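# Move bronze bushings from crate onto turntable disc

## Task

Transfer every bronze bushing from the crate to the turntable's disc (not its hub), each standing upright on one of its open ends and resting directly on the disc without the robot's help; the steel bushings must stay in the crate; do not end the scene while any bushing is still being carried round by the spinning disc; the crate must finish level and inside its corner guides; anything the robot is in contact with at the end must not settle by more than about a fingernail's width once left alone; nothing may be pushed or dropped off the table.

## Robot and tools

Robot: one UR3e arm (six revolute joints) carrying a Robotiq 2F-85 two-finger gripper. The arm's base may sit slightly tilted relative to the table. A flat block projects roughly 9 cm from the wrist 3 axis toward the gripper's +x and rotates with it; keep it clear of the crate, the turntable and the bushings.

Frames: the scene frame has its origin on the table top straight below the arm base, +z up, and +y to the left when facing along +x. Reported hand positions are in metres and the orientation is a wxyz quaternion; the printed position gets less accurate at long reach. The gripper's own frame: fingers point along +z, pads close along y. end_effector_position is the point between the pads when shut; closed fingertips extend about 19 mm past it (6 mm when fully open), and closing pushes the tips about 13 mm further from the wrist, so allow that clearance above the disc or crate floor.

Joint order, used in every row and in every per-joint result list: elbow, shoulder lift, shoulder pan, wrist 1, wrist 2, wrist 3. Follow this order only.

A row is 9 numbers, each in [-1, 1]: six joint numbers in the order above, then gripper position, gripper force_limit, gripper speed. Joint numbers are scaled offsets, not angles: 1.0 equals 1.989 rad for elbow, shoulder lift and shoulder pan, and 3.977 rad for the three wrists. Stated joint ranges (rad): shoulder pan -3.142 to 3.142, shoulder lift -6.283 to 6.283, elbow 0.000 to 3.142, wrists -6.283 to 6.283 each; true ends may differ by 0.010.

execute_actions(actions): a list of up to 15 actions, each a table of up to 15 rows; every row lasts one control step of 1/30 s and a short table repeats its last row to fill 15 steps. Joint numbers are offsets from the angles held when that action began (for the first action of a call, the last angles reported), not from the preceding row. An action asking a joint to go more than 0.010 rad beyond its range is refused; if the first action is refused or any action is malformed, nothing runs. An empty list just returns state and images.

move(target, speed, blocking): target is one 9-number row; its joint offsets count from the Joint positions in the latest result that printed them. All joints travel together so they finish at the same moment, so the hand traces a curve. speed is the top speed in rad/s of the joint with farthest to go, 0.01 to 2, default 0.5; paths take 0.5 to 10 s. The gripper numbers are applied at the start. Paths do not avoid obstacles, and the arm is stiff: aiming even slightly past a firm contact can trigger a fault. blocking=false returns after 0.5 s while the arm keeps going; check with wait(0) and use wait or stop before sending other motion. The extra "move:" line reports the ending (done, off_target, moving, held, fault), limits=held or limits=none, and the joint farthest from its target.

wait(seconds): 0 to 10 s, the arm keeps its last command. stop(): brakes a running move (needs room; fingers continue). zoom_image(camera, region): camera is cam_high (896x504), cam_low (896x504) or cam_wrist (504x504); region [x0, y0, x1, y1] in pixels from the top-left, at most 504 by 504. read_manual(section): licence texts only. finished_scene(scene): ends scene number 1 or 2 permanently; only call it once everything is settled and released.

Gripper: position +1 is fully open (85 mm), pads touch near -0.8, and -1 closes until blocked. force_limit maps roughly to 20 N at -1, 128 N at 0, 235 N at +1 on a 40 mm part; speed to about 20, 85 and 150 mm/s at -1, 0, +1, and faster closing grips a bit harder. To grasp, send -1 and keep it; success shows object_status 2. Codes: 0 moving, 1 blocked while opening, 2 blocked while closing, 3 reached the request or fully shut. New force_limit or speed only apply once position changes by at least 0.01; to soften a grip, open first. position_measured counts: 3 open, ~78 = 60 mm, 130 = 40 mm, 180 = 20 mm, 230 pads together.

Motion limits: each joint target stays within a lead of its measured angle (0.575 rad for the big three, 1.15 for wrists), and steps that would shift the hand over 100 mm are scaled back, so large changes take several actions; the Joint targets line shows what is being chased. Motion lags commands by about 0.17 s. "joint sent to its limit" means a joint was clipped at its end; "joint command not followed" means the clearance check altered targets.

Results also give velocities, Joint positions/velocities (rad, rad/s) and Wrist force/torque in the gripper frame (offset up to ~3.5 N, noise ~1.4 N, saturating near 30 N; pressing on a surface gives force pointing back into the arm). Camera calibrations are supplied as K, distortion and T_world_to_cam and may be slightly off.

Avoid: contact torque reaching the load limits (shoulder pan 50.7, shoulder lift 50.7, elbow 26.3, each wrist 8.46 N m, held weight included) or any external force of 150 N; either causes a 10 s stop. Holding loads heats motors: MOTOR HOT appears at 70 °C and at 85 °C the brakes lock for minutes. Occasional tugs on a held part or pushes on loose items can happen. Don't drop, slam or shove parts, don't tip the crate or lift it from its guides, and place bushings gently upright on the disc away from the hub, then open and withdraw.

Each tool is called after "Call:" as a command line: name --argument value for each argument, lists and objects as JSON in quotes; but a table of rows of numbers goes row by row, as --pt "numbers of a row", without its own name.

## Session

Call:
execute_actions --actions '[]'

Scene clock: 0.00 s.
end_effector_position=(+0.3532, +0.1492, +0.2209) position_measured=3 object_status=3 end_effector_quat_wxyz=(-0.024, -0.053, +0.998, -0.037) end_effector_velocity=(-0.000, -0.000, +0.000) end_effector_angular_velocity=(-0.000, -0.000, +0.000)
Joint names: [elbow, shoulder lift, shoulder pan, wrist 1, wrist 2, wrist 3]
Joint positions: [ 1.552 -2.074  0.275 -1.517 -1.625 -0.021]
Joint velocities: [ 0. -0.  0.  0. -0.  0.]
Motor temperatures (°C, as the motors report them): [39 33 32 43 43 38]
Wrist force (N, on the end effector, along its own x y z axes, offset not removed): no reading
Wrist torque (N m, same axes, about the end effector's origin, offset not removed): no reading
Joint targets: [1.552 -2.074 0.275 -1.517 -1.625 -0.021]
camera_calibration (this result's frames):
cam_wrist: T_world_to_cam=[[-0.12578, 0.989479, -0.0714887, -0.0894991], [0.972824, 0.137142, 0.186564, -0.370938], [0.194405, -0.0460799, -0.979838, 0.30377], [0, 0, 0, 1]] pos_world=[0.290545, 0.153426, 0.360451]

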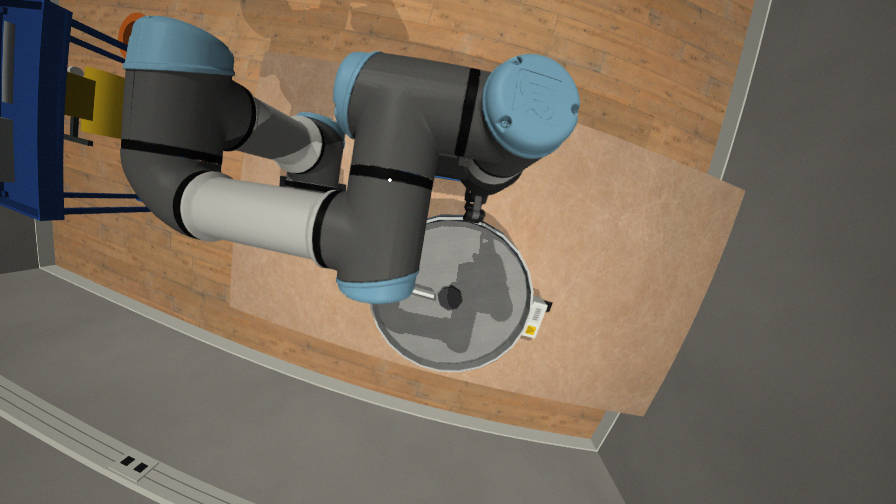

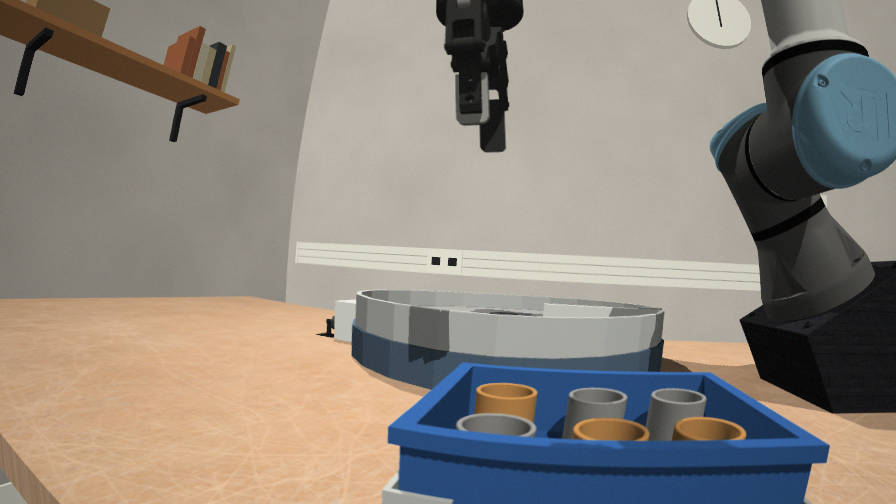

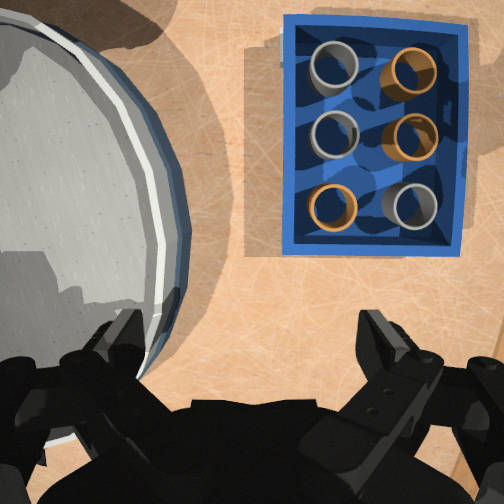

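Call:
move --target '[0.15,0,0.2926,-0.1,-0.052,0.5517,0.0,-0.3,0]' --speed 0.9

Scene clock: 24.80 s.
end_effector_position=(+0.2882, +0.2440, +0.2151) position_measured=128 object_status=3 end_effector_quat_wxyz=(+0.010, +0.717, +0.695, +0.054) end_effector_velocity=(-0.000, +0.000, -0.000) end_effector_angular_velocity=(+0.000, +0.001, -0.001)
Joint names: [elbow, shoulder lift, shoulder pan, wrist 1, wrist 2, wrist 3]
Joint positions: [ 1.85  -2.074  0.856 -1.915 -1.832  2.173]
Joint velocities: [ 0.001 -0.     0.001 -0.     0.     0.002]
Motor temperatures (°C, as the motors report them): [39 33 32 43 43 38]
Wrist force (N, on the end effector, along its own x y z axes, offset not removed): [0.7 1.5 -0.5]
Wrist torque (N m, same axes, about the end effector's origin, offset not removed): [0.19 -0.13 0.01]
Joint targets: [1.850 -2.074 0.856 -1.915 -1.832 2.173]
move: done; limits=none; farthest joint: the shoulder pan, 0.001 radians from its target (0.582 radians at the start)
camera_calibration (this result's frames):
cam_wrist: T_world_to_cam=[[0.995939, -0.0152155, 0.0887392, -0.304515], [-0.0308523, -0.983618, 0.177608, 0.245047], [0.084583, -0.179624, -0.980092, 0.379371], [0, 0, 0, 1]] pos_world=[0.27875, 0.304544, 0.355318]

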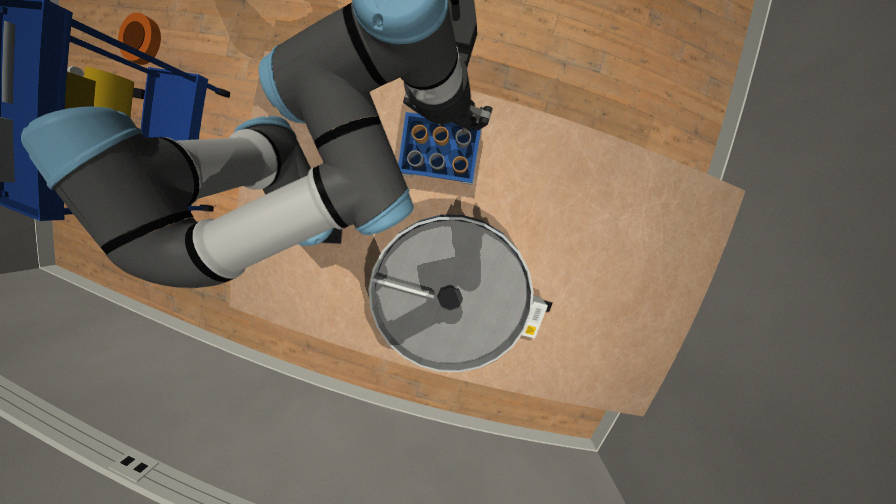

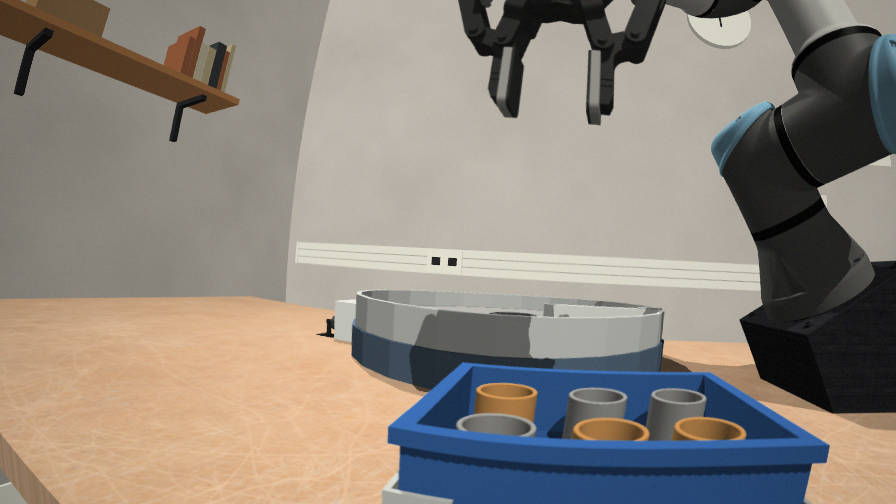

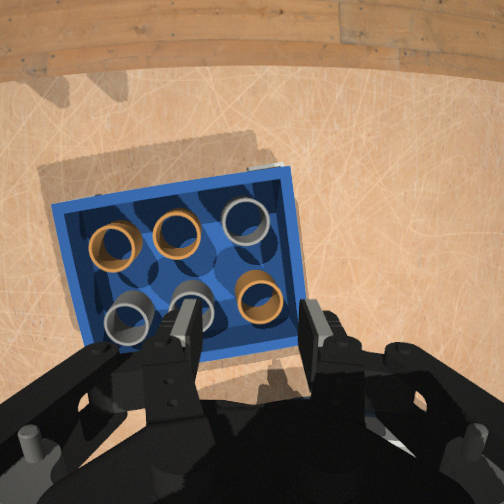

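Call:
move --target '[0.178,0.135,0,-0.1277,0,-0.026,0.0,-0.3,0]' --speed 0.6

Scene clock: 29.03 s.
end_effector_position=(+0.2443, +0.2541, +0.0907) position_measured=128 object_status=3 end_effector_quat_wxyz=(-0.000, +0.670, +0.742, -0.000) end_effector_velocity=(-0.001, +0.000, -0.001) end_effector_angular_velocity=(+0.000, +0.001, +0.002)
Joint names: [elbow, shoulder lift, shoulder pan, wrist 1, wrist 2, wrist 3]
Joint positions: [ 2.204 -1.806  0.856 -2.423 -1.832  2.07 ]
Joint velocities: [ 0.002  0.001  0.001 -0.003  0.    -0.001]
Motor temperatures (°C, as the motors report them): [39 33 32 43 43 38]
Wrist force (N, on the end effector, along its own x y z axes, offset not removed): [0.0 1.8 0.4]
Wrist torque (N m, same axes, about the end effector's origin, offset not removed): [0.23 0.00 -0.02]
Joint targets: [2.204 -1.806 0.856 -2.423 -1.832 2.070]
move: done; limits=none; farthest joint: the shoulder pan, 0.000 radians from its target (0.000 radians at the start)
camera_calibration (this result's frames):
cam_wrist: T_world_to_cam=[[0.992763, 0.120062, -0.00246611, -0.274873], [0.117157, -0.963832, 0.239379, 0.228983], [0.0263633, -0.237935, -0.970923, 0.291198], [0, 0, 0, 1]] pos_world=[0.238379, 0.322989, 0.22724]

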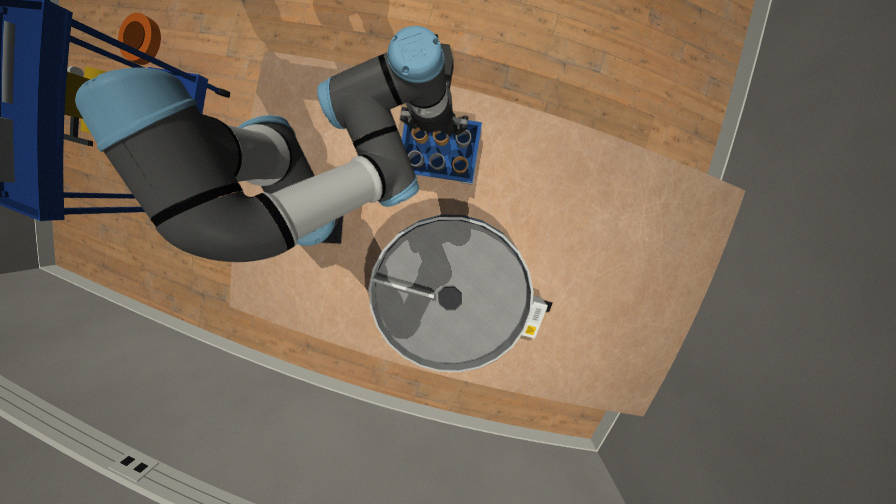

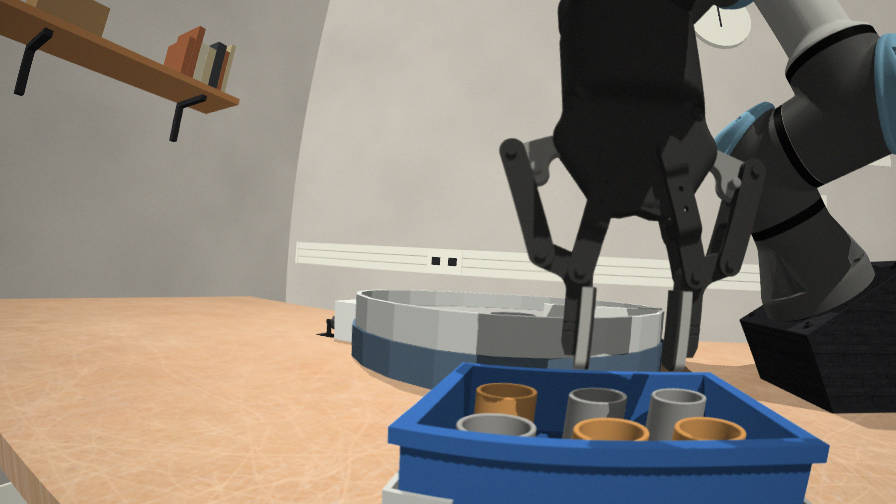

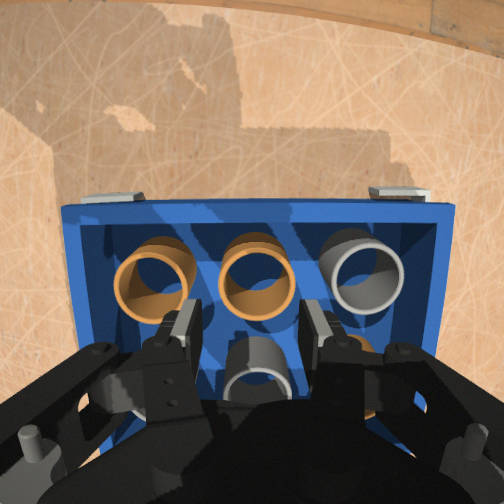

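Call:
move --target '[0.0185,0.050,-0.0115,-0.0355,0.002,-0.0045,0.0,-0.3,0]' --speed 0.3

Scene clock: 36.87 s.
end_effector_position=(+0.2461, +0.2564, +0.0653) position_measured=128 object_status=3 end_effector_quat_wxyz=(+0.001, +0.671, +0.741, -0.001) end_effector_velocity=(+0.000, +0.000, -0.000) end_effector_angular_velocity=(+0.000, -0.000, -0.000)
Joint names: [elbow, shoulder lift, shoulder pan, wrist 1, wrist 2, wrist 3]
Joint positions: [ 2.241 -1.706  0.834 -2.564 -1.824  2.052]
Joint velocities: [ 0.     0.002 -0.001 -0.002  0.    -0.   ]
Motor temperatures (°C, as the motors report them): [39 33 32 43 43 38]
Wrist force (N, on the end effector, along its own x y z axes, offset not removed): [1.0 1.0 0.0]
Wrist torque (N m, same axes, about the end effector's origin, offset not removed): [0.11 -0.20 -0.03]
Joint targets: [2.241 -1.706 0.833 -2.564 -1.824 2.052]
move: done; limits=none; farthest joint: the shoulder pan, 0.000 radians from its target (0.023 radians at the start)
camera_calibration (this result's frames):
cam_wrist: T_world_to_cam=[[0.993146, 0.116864, -0.00186116, -0.276319], [0.113855, -0.963727, 0.241388, 0.23764], [0.026416, -0.239946, -0.970427, 0.26756], [0, 0, 0, 1]] pos_world=[0.240301, 0.325512, 0.201769]

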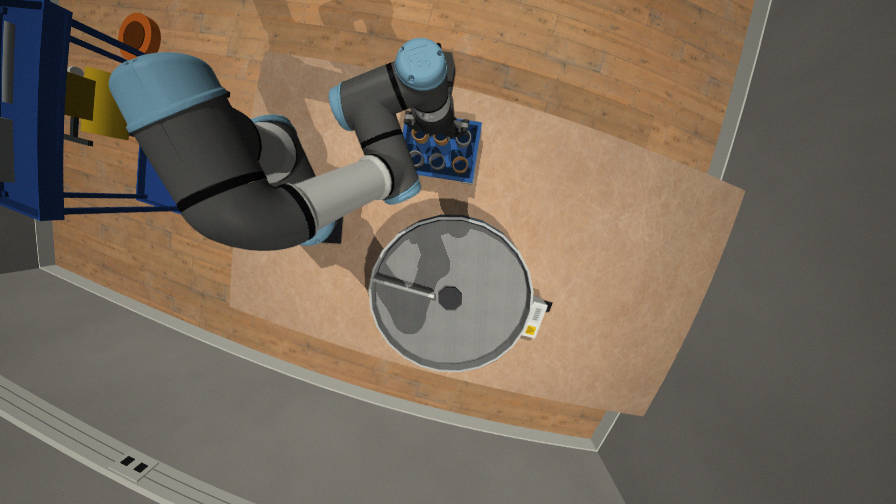

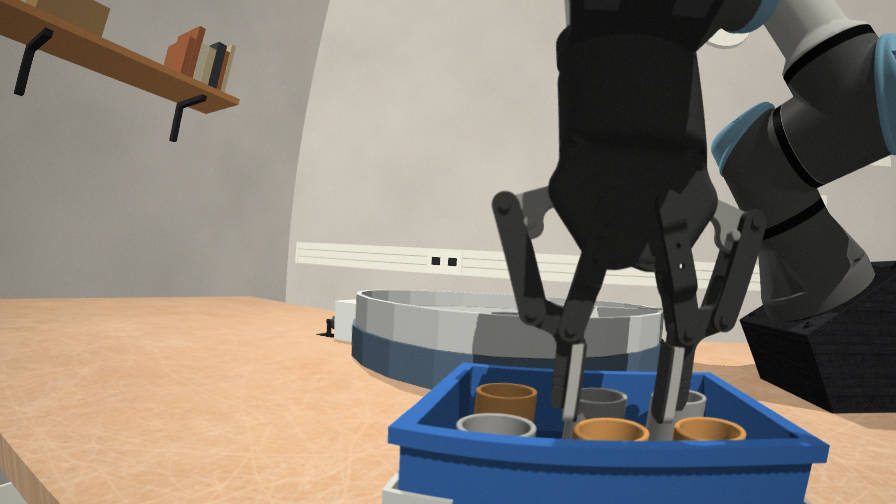

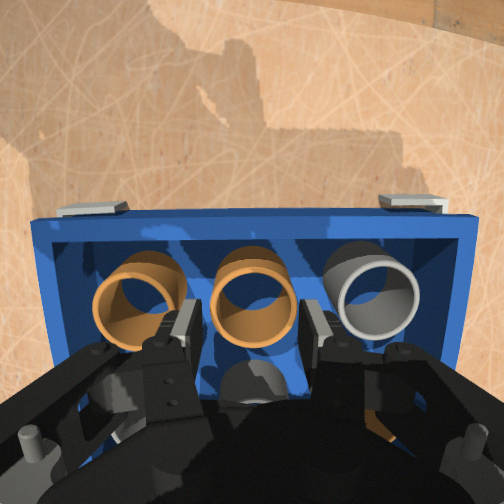

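Call:
move --target '[0.0152,0.0407,-0.0062,-0.029,0.002,-0.0037,0.0,-0.3,0]' --speed 0.2

Call:
execute_actions --actions '[[[0,0,0,0,0,0,-1,-0.3,0]],[[0,0,0,0,0,0,-1,-0.3,0]]]'

Scene clock: 40.73 s.
end_effector_position=(+0.2444, +0.2583, +0.0461) position_measured=128 object_status=3 end_effector_quat_wxyz=(-0.000, +0.670, +0.742, +0.000) end_effector_velocity=(+0.000, -0.000, -0.000) end_effector_angular_velocity=(-0.000, -0.000, -0.000)
Joint names: [elbow, shoulder lift, shoulder pan, wrist 1, wrist 2, wrist 3]
Joint positions: [ 2.271 -1.626  0.821 -2.679 -1.816  2.037]
Joint velocities: [ 0.001  0.002 -0.001 -0.003 -0.    -0.   ]
Motor temperatures (°C, as the motors report them): [39 33 32 43 43 38]
Wrist force (N, on the end effector, along its own x y z axes, offset not removed): [0.7 1.9 -0.4]
Wrist torque (N m, same axes, about the end effector's origin, offset not removed): [0.18 -0.15 0.05]
Joint targets: [2.271 -1.625 0.821 -2.679 -1.816 2.037]
move: done; limits=none; farthest joint: the shoulder lift, 0.001 radians from its target (0.081 radians at the start)
camera_calibration (this result's frames):
cam_wrist: T_world_to_cam=[[0.992793, 0.119825, -0.00175894, -0.275568], [0.116779, -0.964053, 0.238671, 0.243892], [0.0269031, -0.237157, -0.971099, 0.248591], [0, 0, 0, 1]] pos_world=[0.238413, 0.3271, 0.182712]

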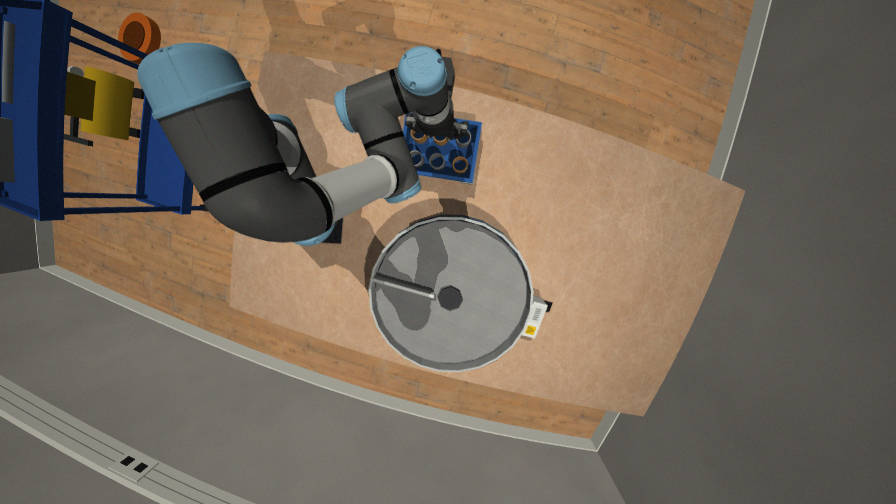

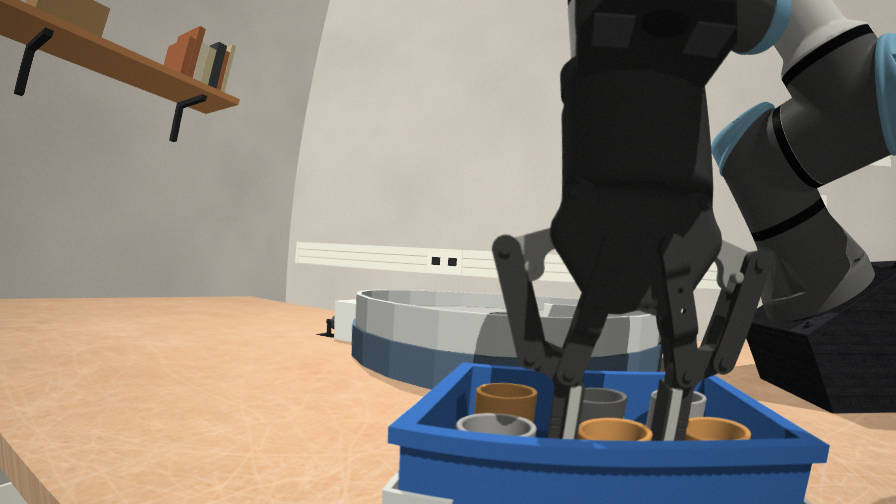

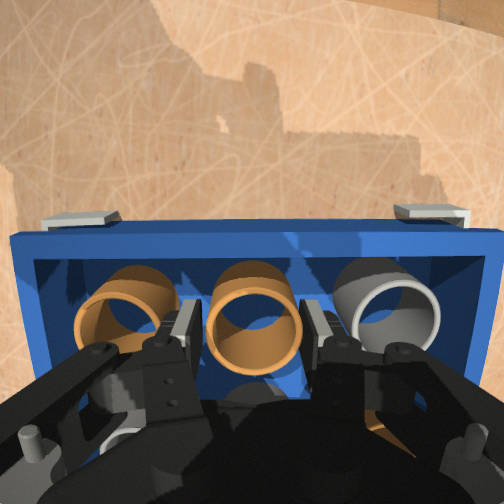

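Scene clock: 41.73 s.
end_effector_position=(+0.2444, +0.2583, +0.0461) position_measured=139 object_status=2 end_effector_quat_wxyz=(-0.000, +0.670, +0.742, +0.000) end_effector_velocity=(+0.000, +0.000, +0.000) end_effector_angular_velocity=(+0.001, -0.001, -0.000)
Joint names: [elbow, shoulder lift, shoulder pan, wrist 1, wrist 2, wrist 3]
Joint positions: [ 2.271 -1.626  0.821 -2.679 -1.816  2.037]
Joint velocities: [-0.001 -0.     0.     0.    -0.     0.   ]
Motor temperatures (°C, as the motors report them): [39 33 32 43 43 38]
Wrist force (N, on the end effector, along its own x y z axes, offset not removed): [-2.8 -3.3 -24.0]
Wrist torque (N m, same axes, about the end effector's origin, offset not removed): [0.38 -0.13 0.03]
Joint targets: [2.271 -1.626 0.821 -2.679 -1.816 2.037]
camera_calibration (this result's frames):
cam_wrist: T_world_to_cam=[[0.992795, 0.119811, -0.00169974, -0.275579], [0.116753, -0.964066, 0.238632, 0.24391], [0.0269521, -0.237111, -0.971109, 0.24857], [0, 0, 0, 1]] pos_world=[0.238417, 0.327101, 0.182715]

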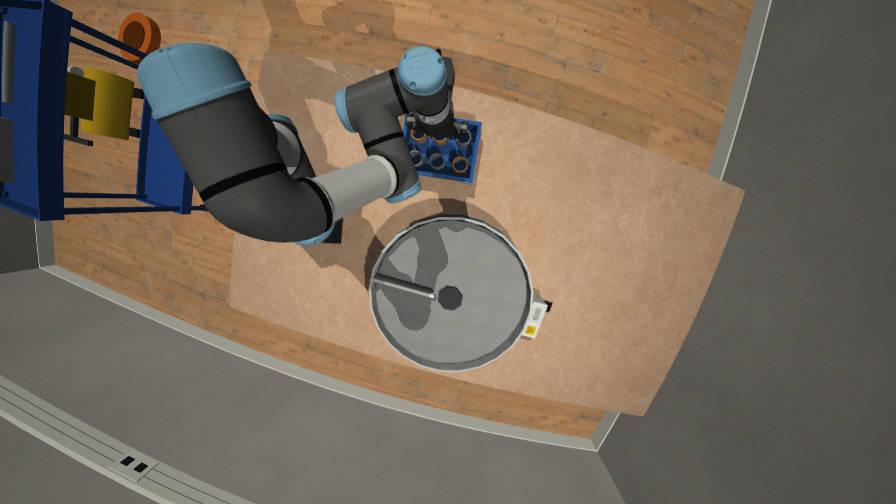

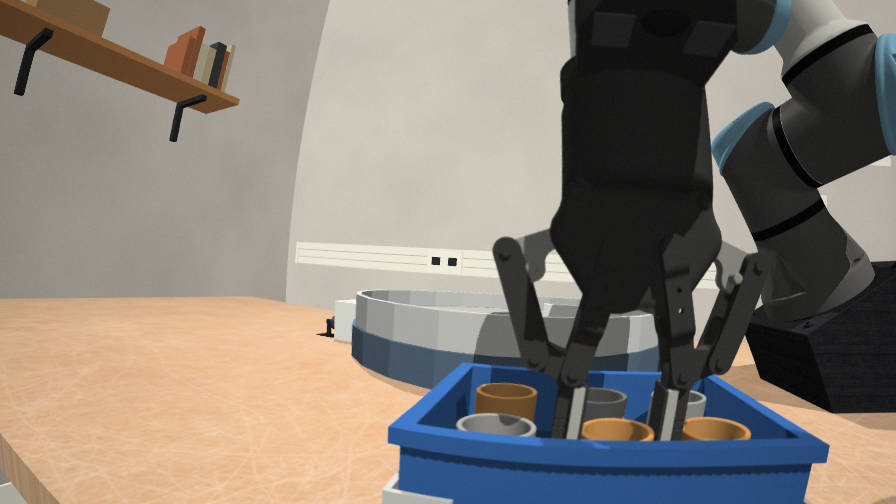

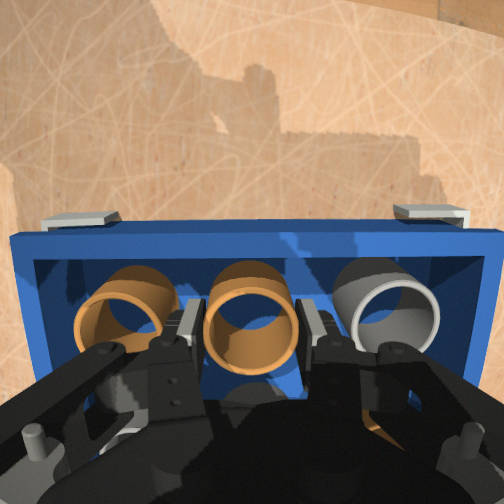

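Call:
move --target '[-0.0337,-0.0905,0.0176,0.0644,-0.004,0.008,-1,-0.3,0]' --speed 0.3

Call:
move --target '[-0.178,-0.135,0,0.1277,0,0,-1,-0.3,0]' --speed 0.6

Call:
move --target '[0.0075,-0.1025,-0.844,0.131,0.183,-0.367,-1,-0.3,0]' --speed 0.9

Scene clock: 49.23 s.
end_effector_position=(+0.2443, +0.2541, +0.0906) position_measured=139 object_status=2 end_effector_quat_wxyz=(+0.000, +0.670, +0.743, -0.000) end_effector_velocity=(-0.000, +0.000, +0.000) end_effector_angular_velocity=(+0.000, +0.000, +0.000)
Joint names: [elbow, shoulder lift, shoulder pan, wrist 1, wrist 2, wrist 3]
Joint positions: [ 2.204 -1.805  0.856 -2.423 -1.832  2.069]
Joint velocities: [-0.    -0.002  0.001  0.002  0.     0.   ]
Motor temperatures (°C, as the motors report them): [39 33 32 43 43 38]
Wrist force (N, on the end effector, along its own x y z axes, offset not removed): [0.3 1.4 0.8]
Wrist torque (N m, same axes, about the end effector's origin, offset not removed): [0.20 -0.09 -0.01]
Joint targets: [2.204 -1.806 0.856 -2.423 -1.832 2.069]
move: done; limits=none; farthest joint: the shoulder lift, 0.001 radians from its target (0.180 radians at the start)
camera_calibration (this result's frames):
cam_wrist: T_world_to_cam=[[0.992691, 0.120663, -0.00240564, -0.275079], [0.117725, -0.96375, 0.239432, 0.228815], [0.0265721, -0.237965, -0.97091, 0.291099], [0, 0, 0, 1]] pos_world=[0.238396, 0.322984, 0.227183]

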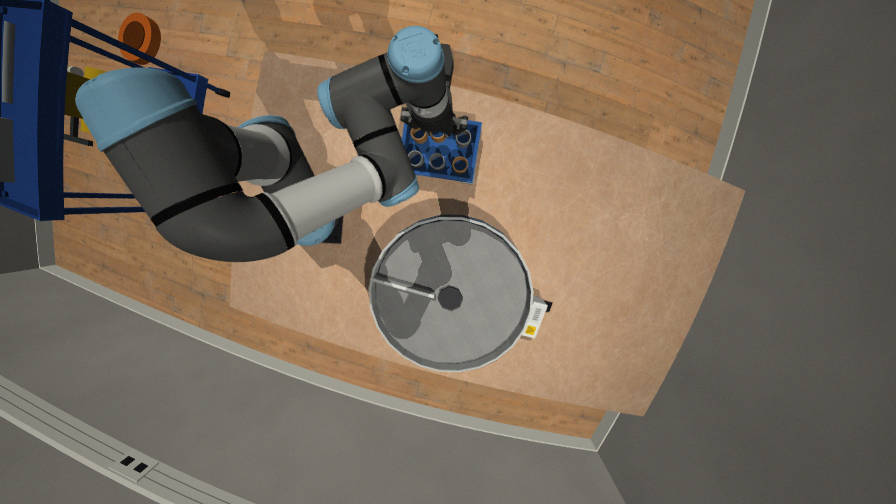

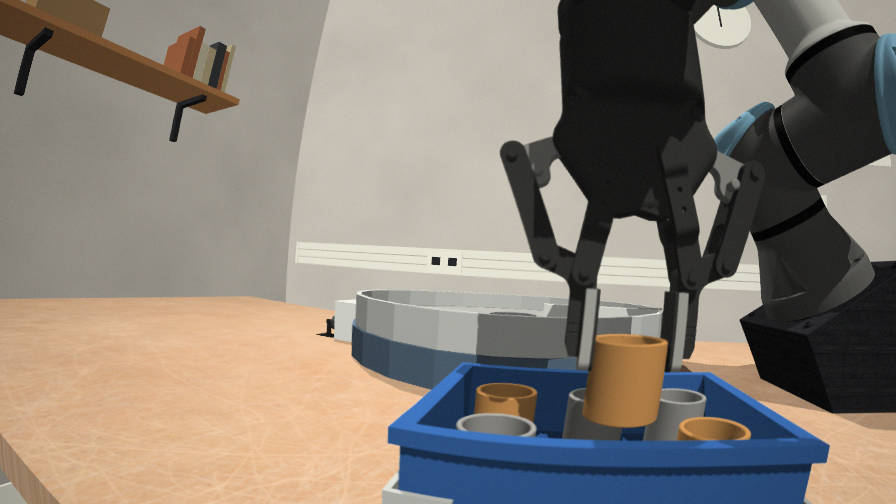

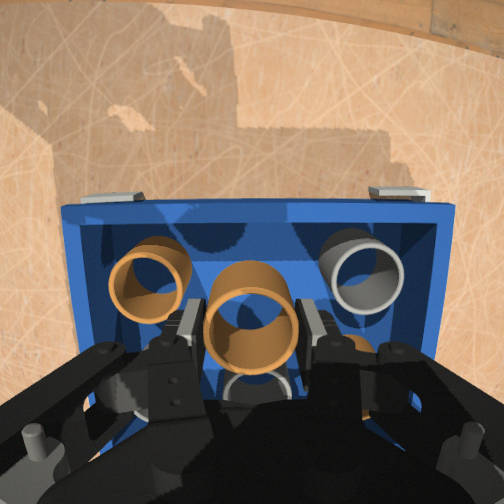

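Scene clock: 50.73 s.
end_effector_position=(+0.2883, +0.2440, +0.2150) position_measured=139 object_status=2 end_effector_quat_wxyz=(+0.013, +0.680, +0.731, +0.053) end_effector_velocity=(+0.000, -0.000, +0.001) end_effector_angular_velocity=(+0.001, -0.002, -0.000)
Joint names: [elbow, shoulder lift, shoulder pan, wrist 1, wrist 2, wrist 3]
Joint positions: [ 1.85  -2.074  0.856 -1.915 -1.832  2.069]
Joint velocities: [-0.003 -0.002  0.     0.003 -0.    -0.   ]
Motor temperatures (°C, as the motors report them): [39 33 32 43 43 38]
Wrist force (N, on the end effector, along its own x y z axes, offset not removed): [0.4 0.9 1.1]
Wrist torque (N m, same axes, about the end effector's origin, offset not removed): [0.15 -0.09 0.03]
Joint targets: [1.850 -2.074 0.856 -1.915 -1.832 2.069]
move: done; limits=none; farthest joint: the shoulder pan, 0.000 radians from its target (0.000 radians at the start)
camera_calibration (this result's frames):
cam_wrist: T_world_to_cam=[[0.991565, 0.0884407, 0.0947433, -0.329914], [0.0695149, -0.979868, 0.187154, 0.213161], [0.109388, -0.17899, -0.977751, 0.371508], [0, 0, 0, 1]] pos_world=[0.271675, 0.304544, 0.354606]

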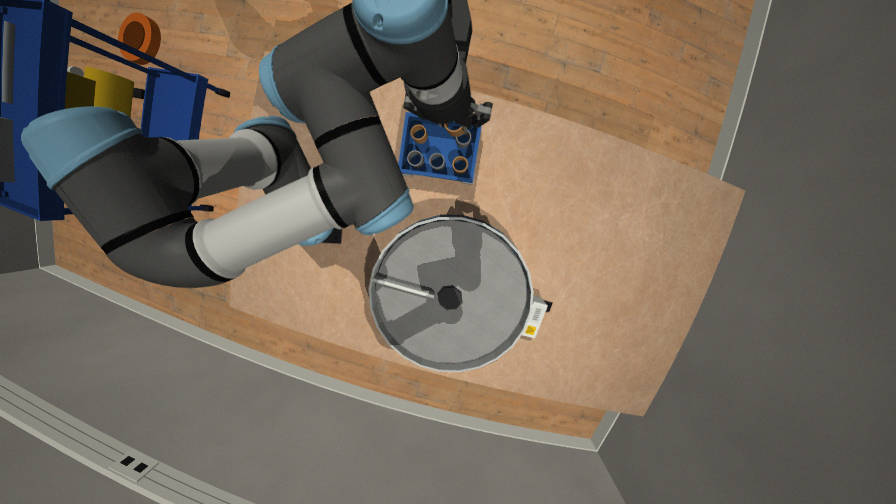

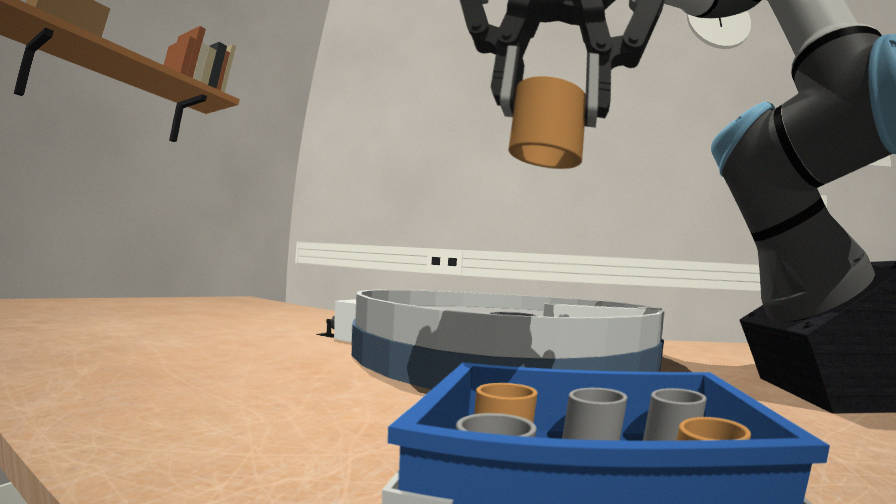

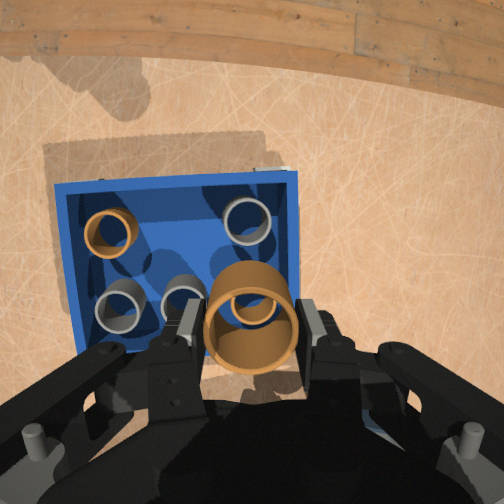

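Scene clock: 53.37 s.
end_effector_position=(+0.3705, -0.0100, +0.1504) position_measured=139 object_status=2 end_effector_quat_wxyz=(-0.001, +0.707, +0.707, +0.001) end_effector_velocity=(+0.000, -0.001, -0.000) end_effector_angular_velocity=(-0.000, -0.001, -0.001)
Joint names: [elbow, shoulder lift, shoulder pan, wrist 1, wrist 2, wrist 3]
Joint positions: [ 1.865 -2.278 -0.822 -1.394 -1.104  0.609]
Joint velocities: [ 0.    -0.    -0.003  0.001  0.001 -0.002]
Motor temperatures (°C, as the motors report them): [39 33 32 43 43 38]
Wrist force (N, on the end effector, along its own x y z axes, offset not removed): [0.6 0.9 0.5]
Wrist torque (N m, same axes, about the end effector's origin, offset not removed): [0.11 -0.10 0.04]
Joint targets: [1.865 -2.278 -0.822 -1.394 -1.104 0.609]
move: done; limits=none; farthest joint: the shoulder pan, 0.000 radians from its target (1.679 radians at the start)
camera_calibration (this result's frames):
cam_wrist: T_world_to_cam=[[0.999825, 0.0185578, -0.00251283, -0.371937], [0.0186246, -0.971336, 0.236982, -0.0179294], [0.00195706, -0.236987, -0.971511, 0.29219], [0, 0, 0, 1]] pos_world=[0.371634, 0.058732, 0.28718]

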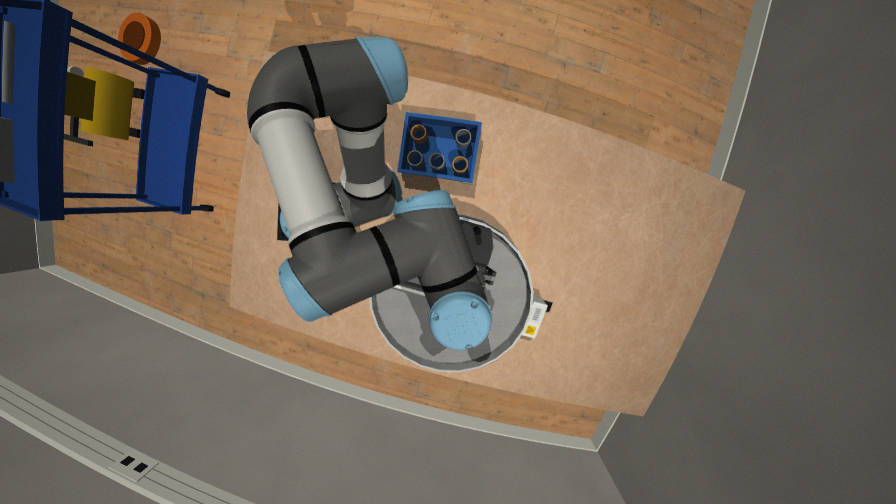

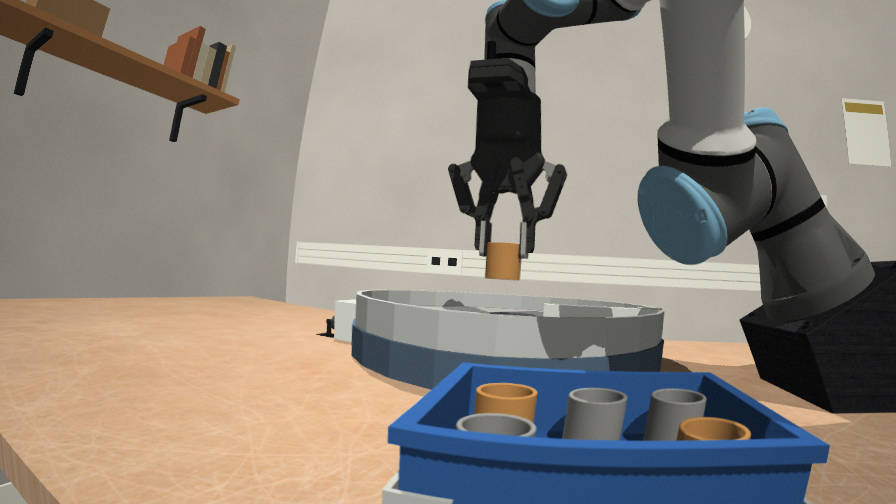

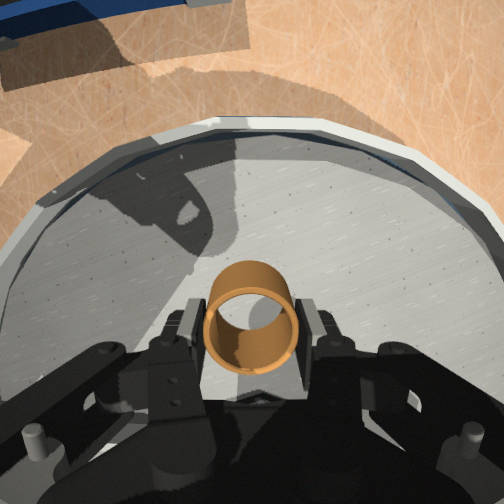

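Call:
move --target '[0.102,0.055,0.0755,-0.096,-0.0106,0.040,-1,-0.3,0]' --speed 0.25

Call:
execute_actions --actions '[[[0.006,0.0033,0.0045,-0.0057,-0.0006,0.0024,-1,-0.3,0]],[[0,0,0,0,0,0,-1,-0.3,0]]]'

Scene clock: 58.57 s.
end_effector_position=(+0.3724, -0.0145, +0.1008) position_measured=139 object_status=2 end_effector_quat_wxyz=(-0.001, +0.706, +0.708, -0.000) end_effector_velocity=(+0.001, +0.000, +0.000) end_effector_angular_velocity=(-0.001, -0.001, +0.002)
Joint names: [elbow, shoulder lift, shoulder pan, wrist 1, wrist 2, wrist 3]
Joint positions: [ 2.068 -2.168 -0.672 -1.776 -1.146  0.768]
Joint velocities: [-0.001  0.001  0.002 -0.002 -0.     0.001]
Motor temperatures (°C, as the motors report them): [39 33 32 43 43 38]
Wrist force (N, on the end effector, along its own x y z axes, offset not removed): [0.5 1.1 1.7]
Wrist torque (N m, same axes, about the end effector's origin, offset not removed): [0.17 -0.12 0.01]
Joint targets: [2.068 -2.168 -0.672 -1.776 -1.146 0.769]
move: done; limits=none; farthest joint: the shoulder pan, 0.000 radians from its target (0.150 radians at the start)
camera_calibration (this result's frames):
cam_wrist: T_world_to_cam=[[0.999794, 0.0199601, -0.0037703, -0.373794], [0.0202835, -0.970965, 0.238359, -0.0112304], [0.00109684, -0.238386, -0.97117, 0.243148], [0, 0, 0, 1]] pos_world=[0.373678, 0.0545197, 0.237405]

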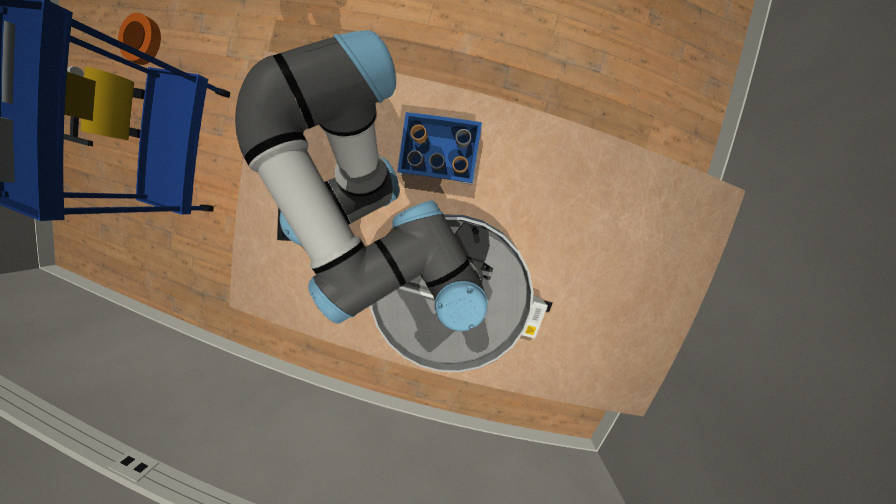

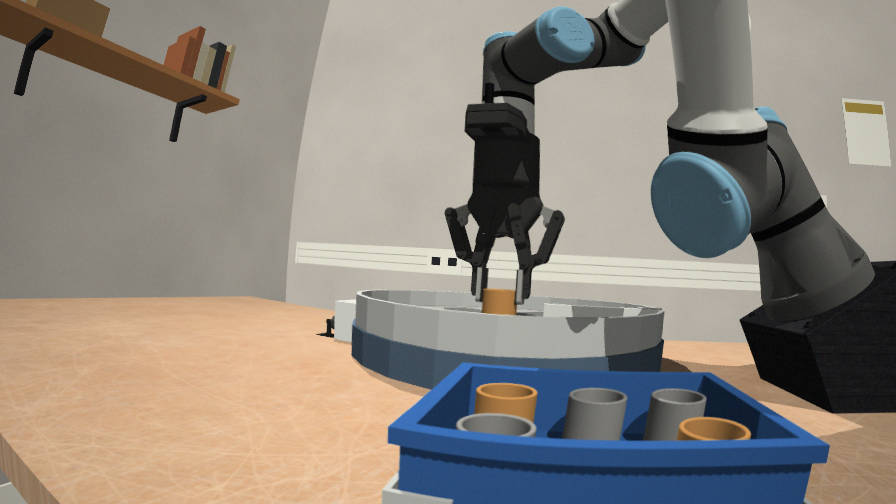

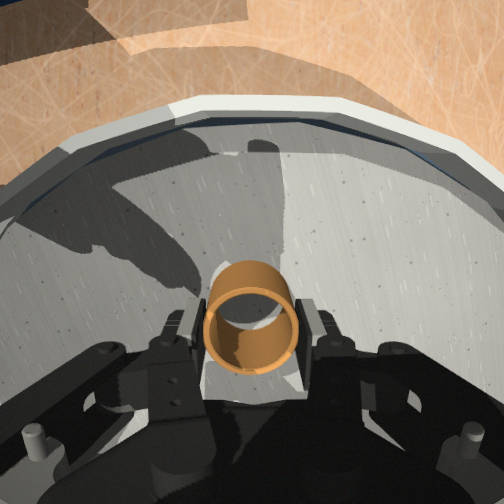

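Scene clock: 59.57 s.
end_effector_position=(+0.3724, -0.0140, +0.0978) position_measured=139 object_status=2 end_effector_quat_wxyz=(-0.001, +0.706, +0.708, -0.000) end_effector_velocity=(+0.000, +0.000, +0.000) end_effector_angular_velocity=(+0.000, -0.000, +0.001)
Joint names: [elbow, shoulder lift, shoulder pan, wrist 1, wrist 2, wrist 3]
Joint positions: [ 2.08  -2.162 -0.663 -1.799 -1.149  0.778]
Joint velocities: [-0.001  0.     0.001  0.     0.     0.   ]
Motor temperatures (°C, as the motors report them): [39 33 32 43 43 38]
Wrist force (N, on the end effector, along its own x y z axes, offset not removed): [0.7 1.2 1.8]
Wrist torque (N m, same axes, about the end effector's origin, offset not removed): [0.17 -0.11 0.03]
Joint targets: [2.080 -2.162 -0.663 -1.798 -1.149 0.778]
camera_calibration (this result's frames):
cam_wrist: T_world_to_cam=[[0.999796, 0.0199048, -0.0033298, -0.373796], [0.0201247, -0.970969, 0.238358, -0.0100322], [0.00151134, -0.238376, -0.971172, 0.240181], [0, 0, 0, 1]] pos_world=[0.373559, 0.0549528, 0.234403]

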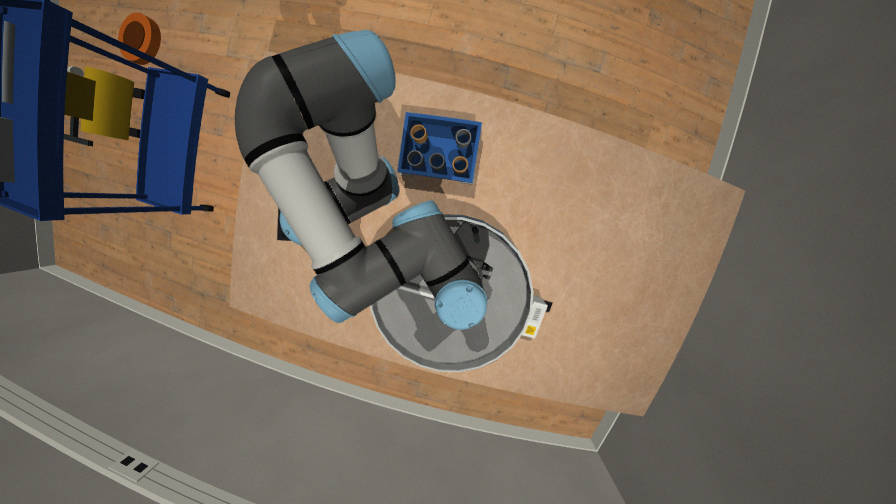

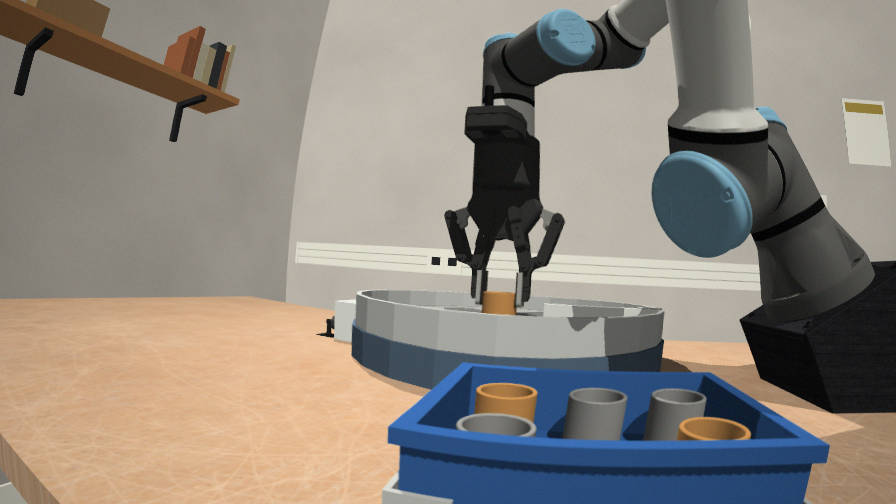

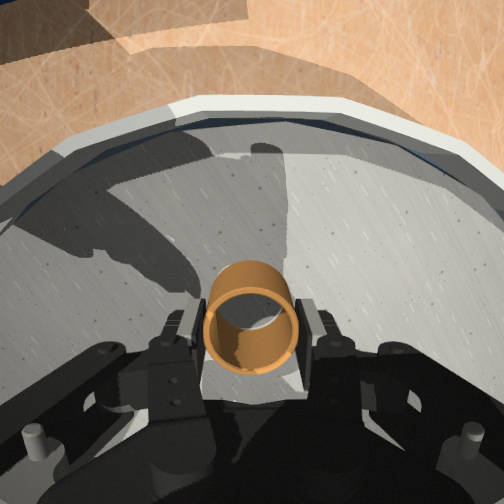

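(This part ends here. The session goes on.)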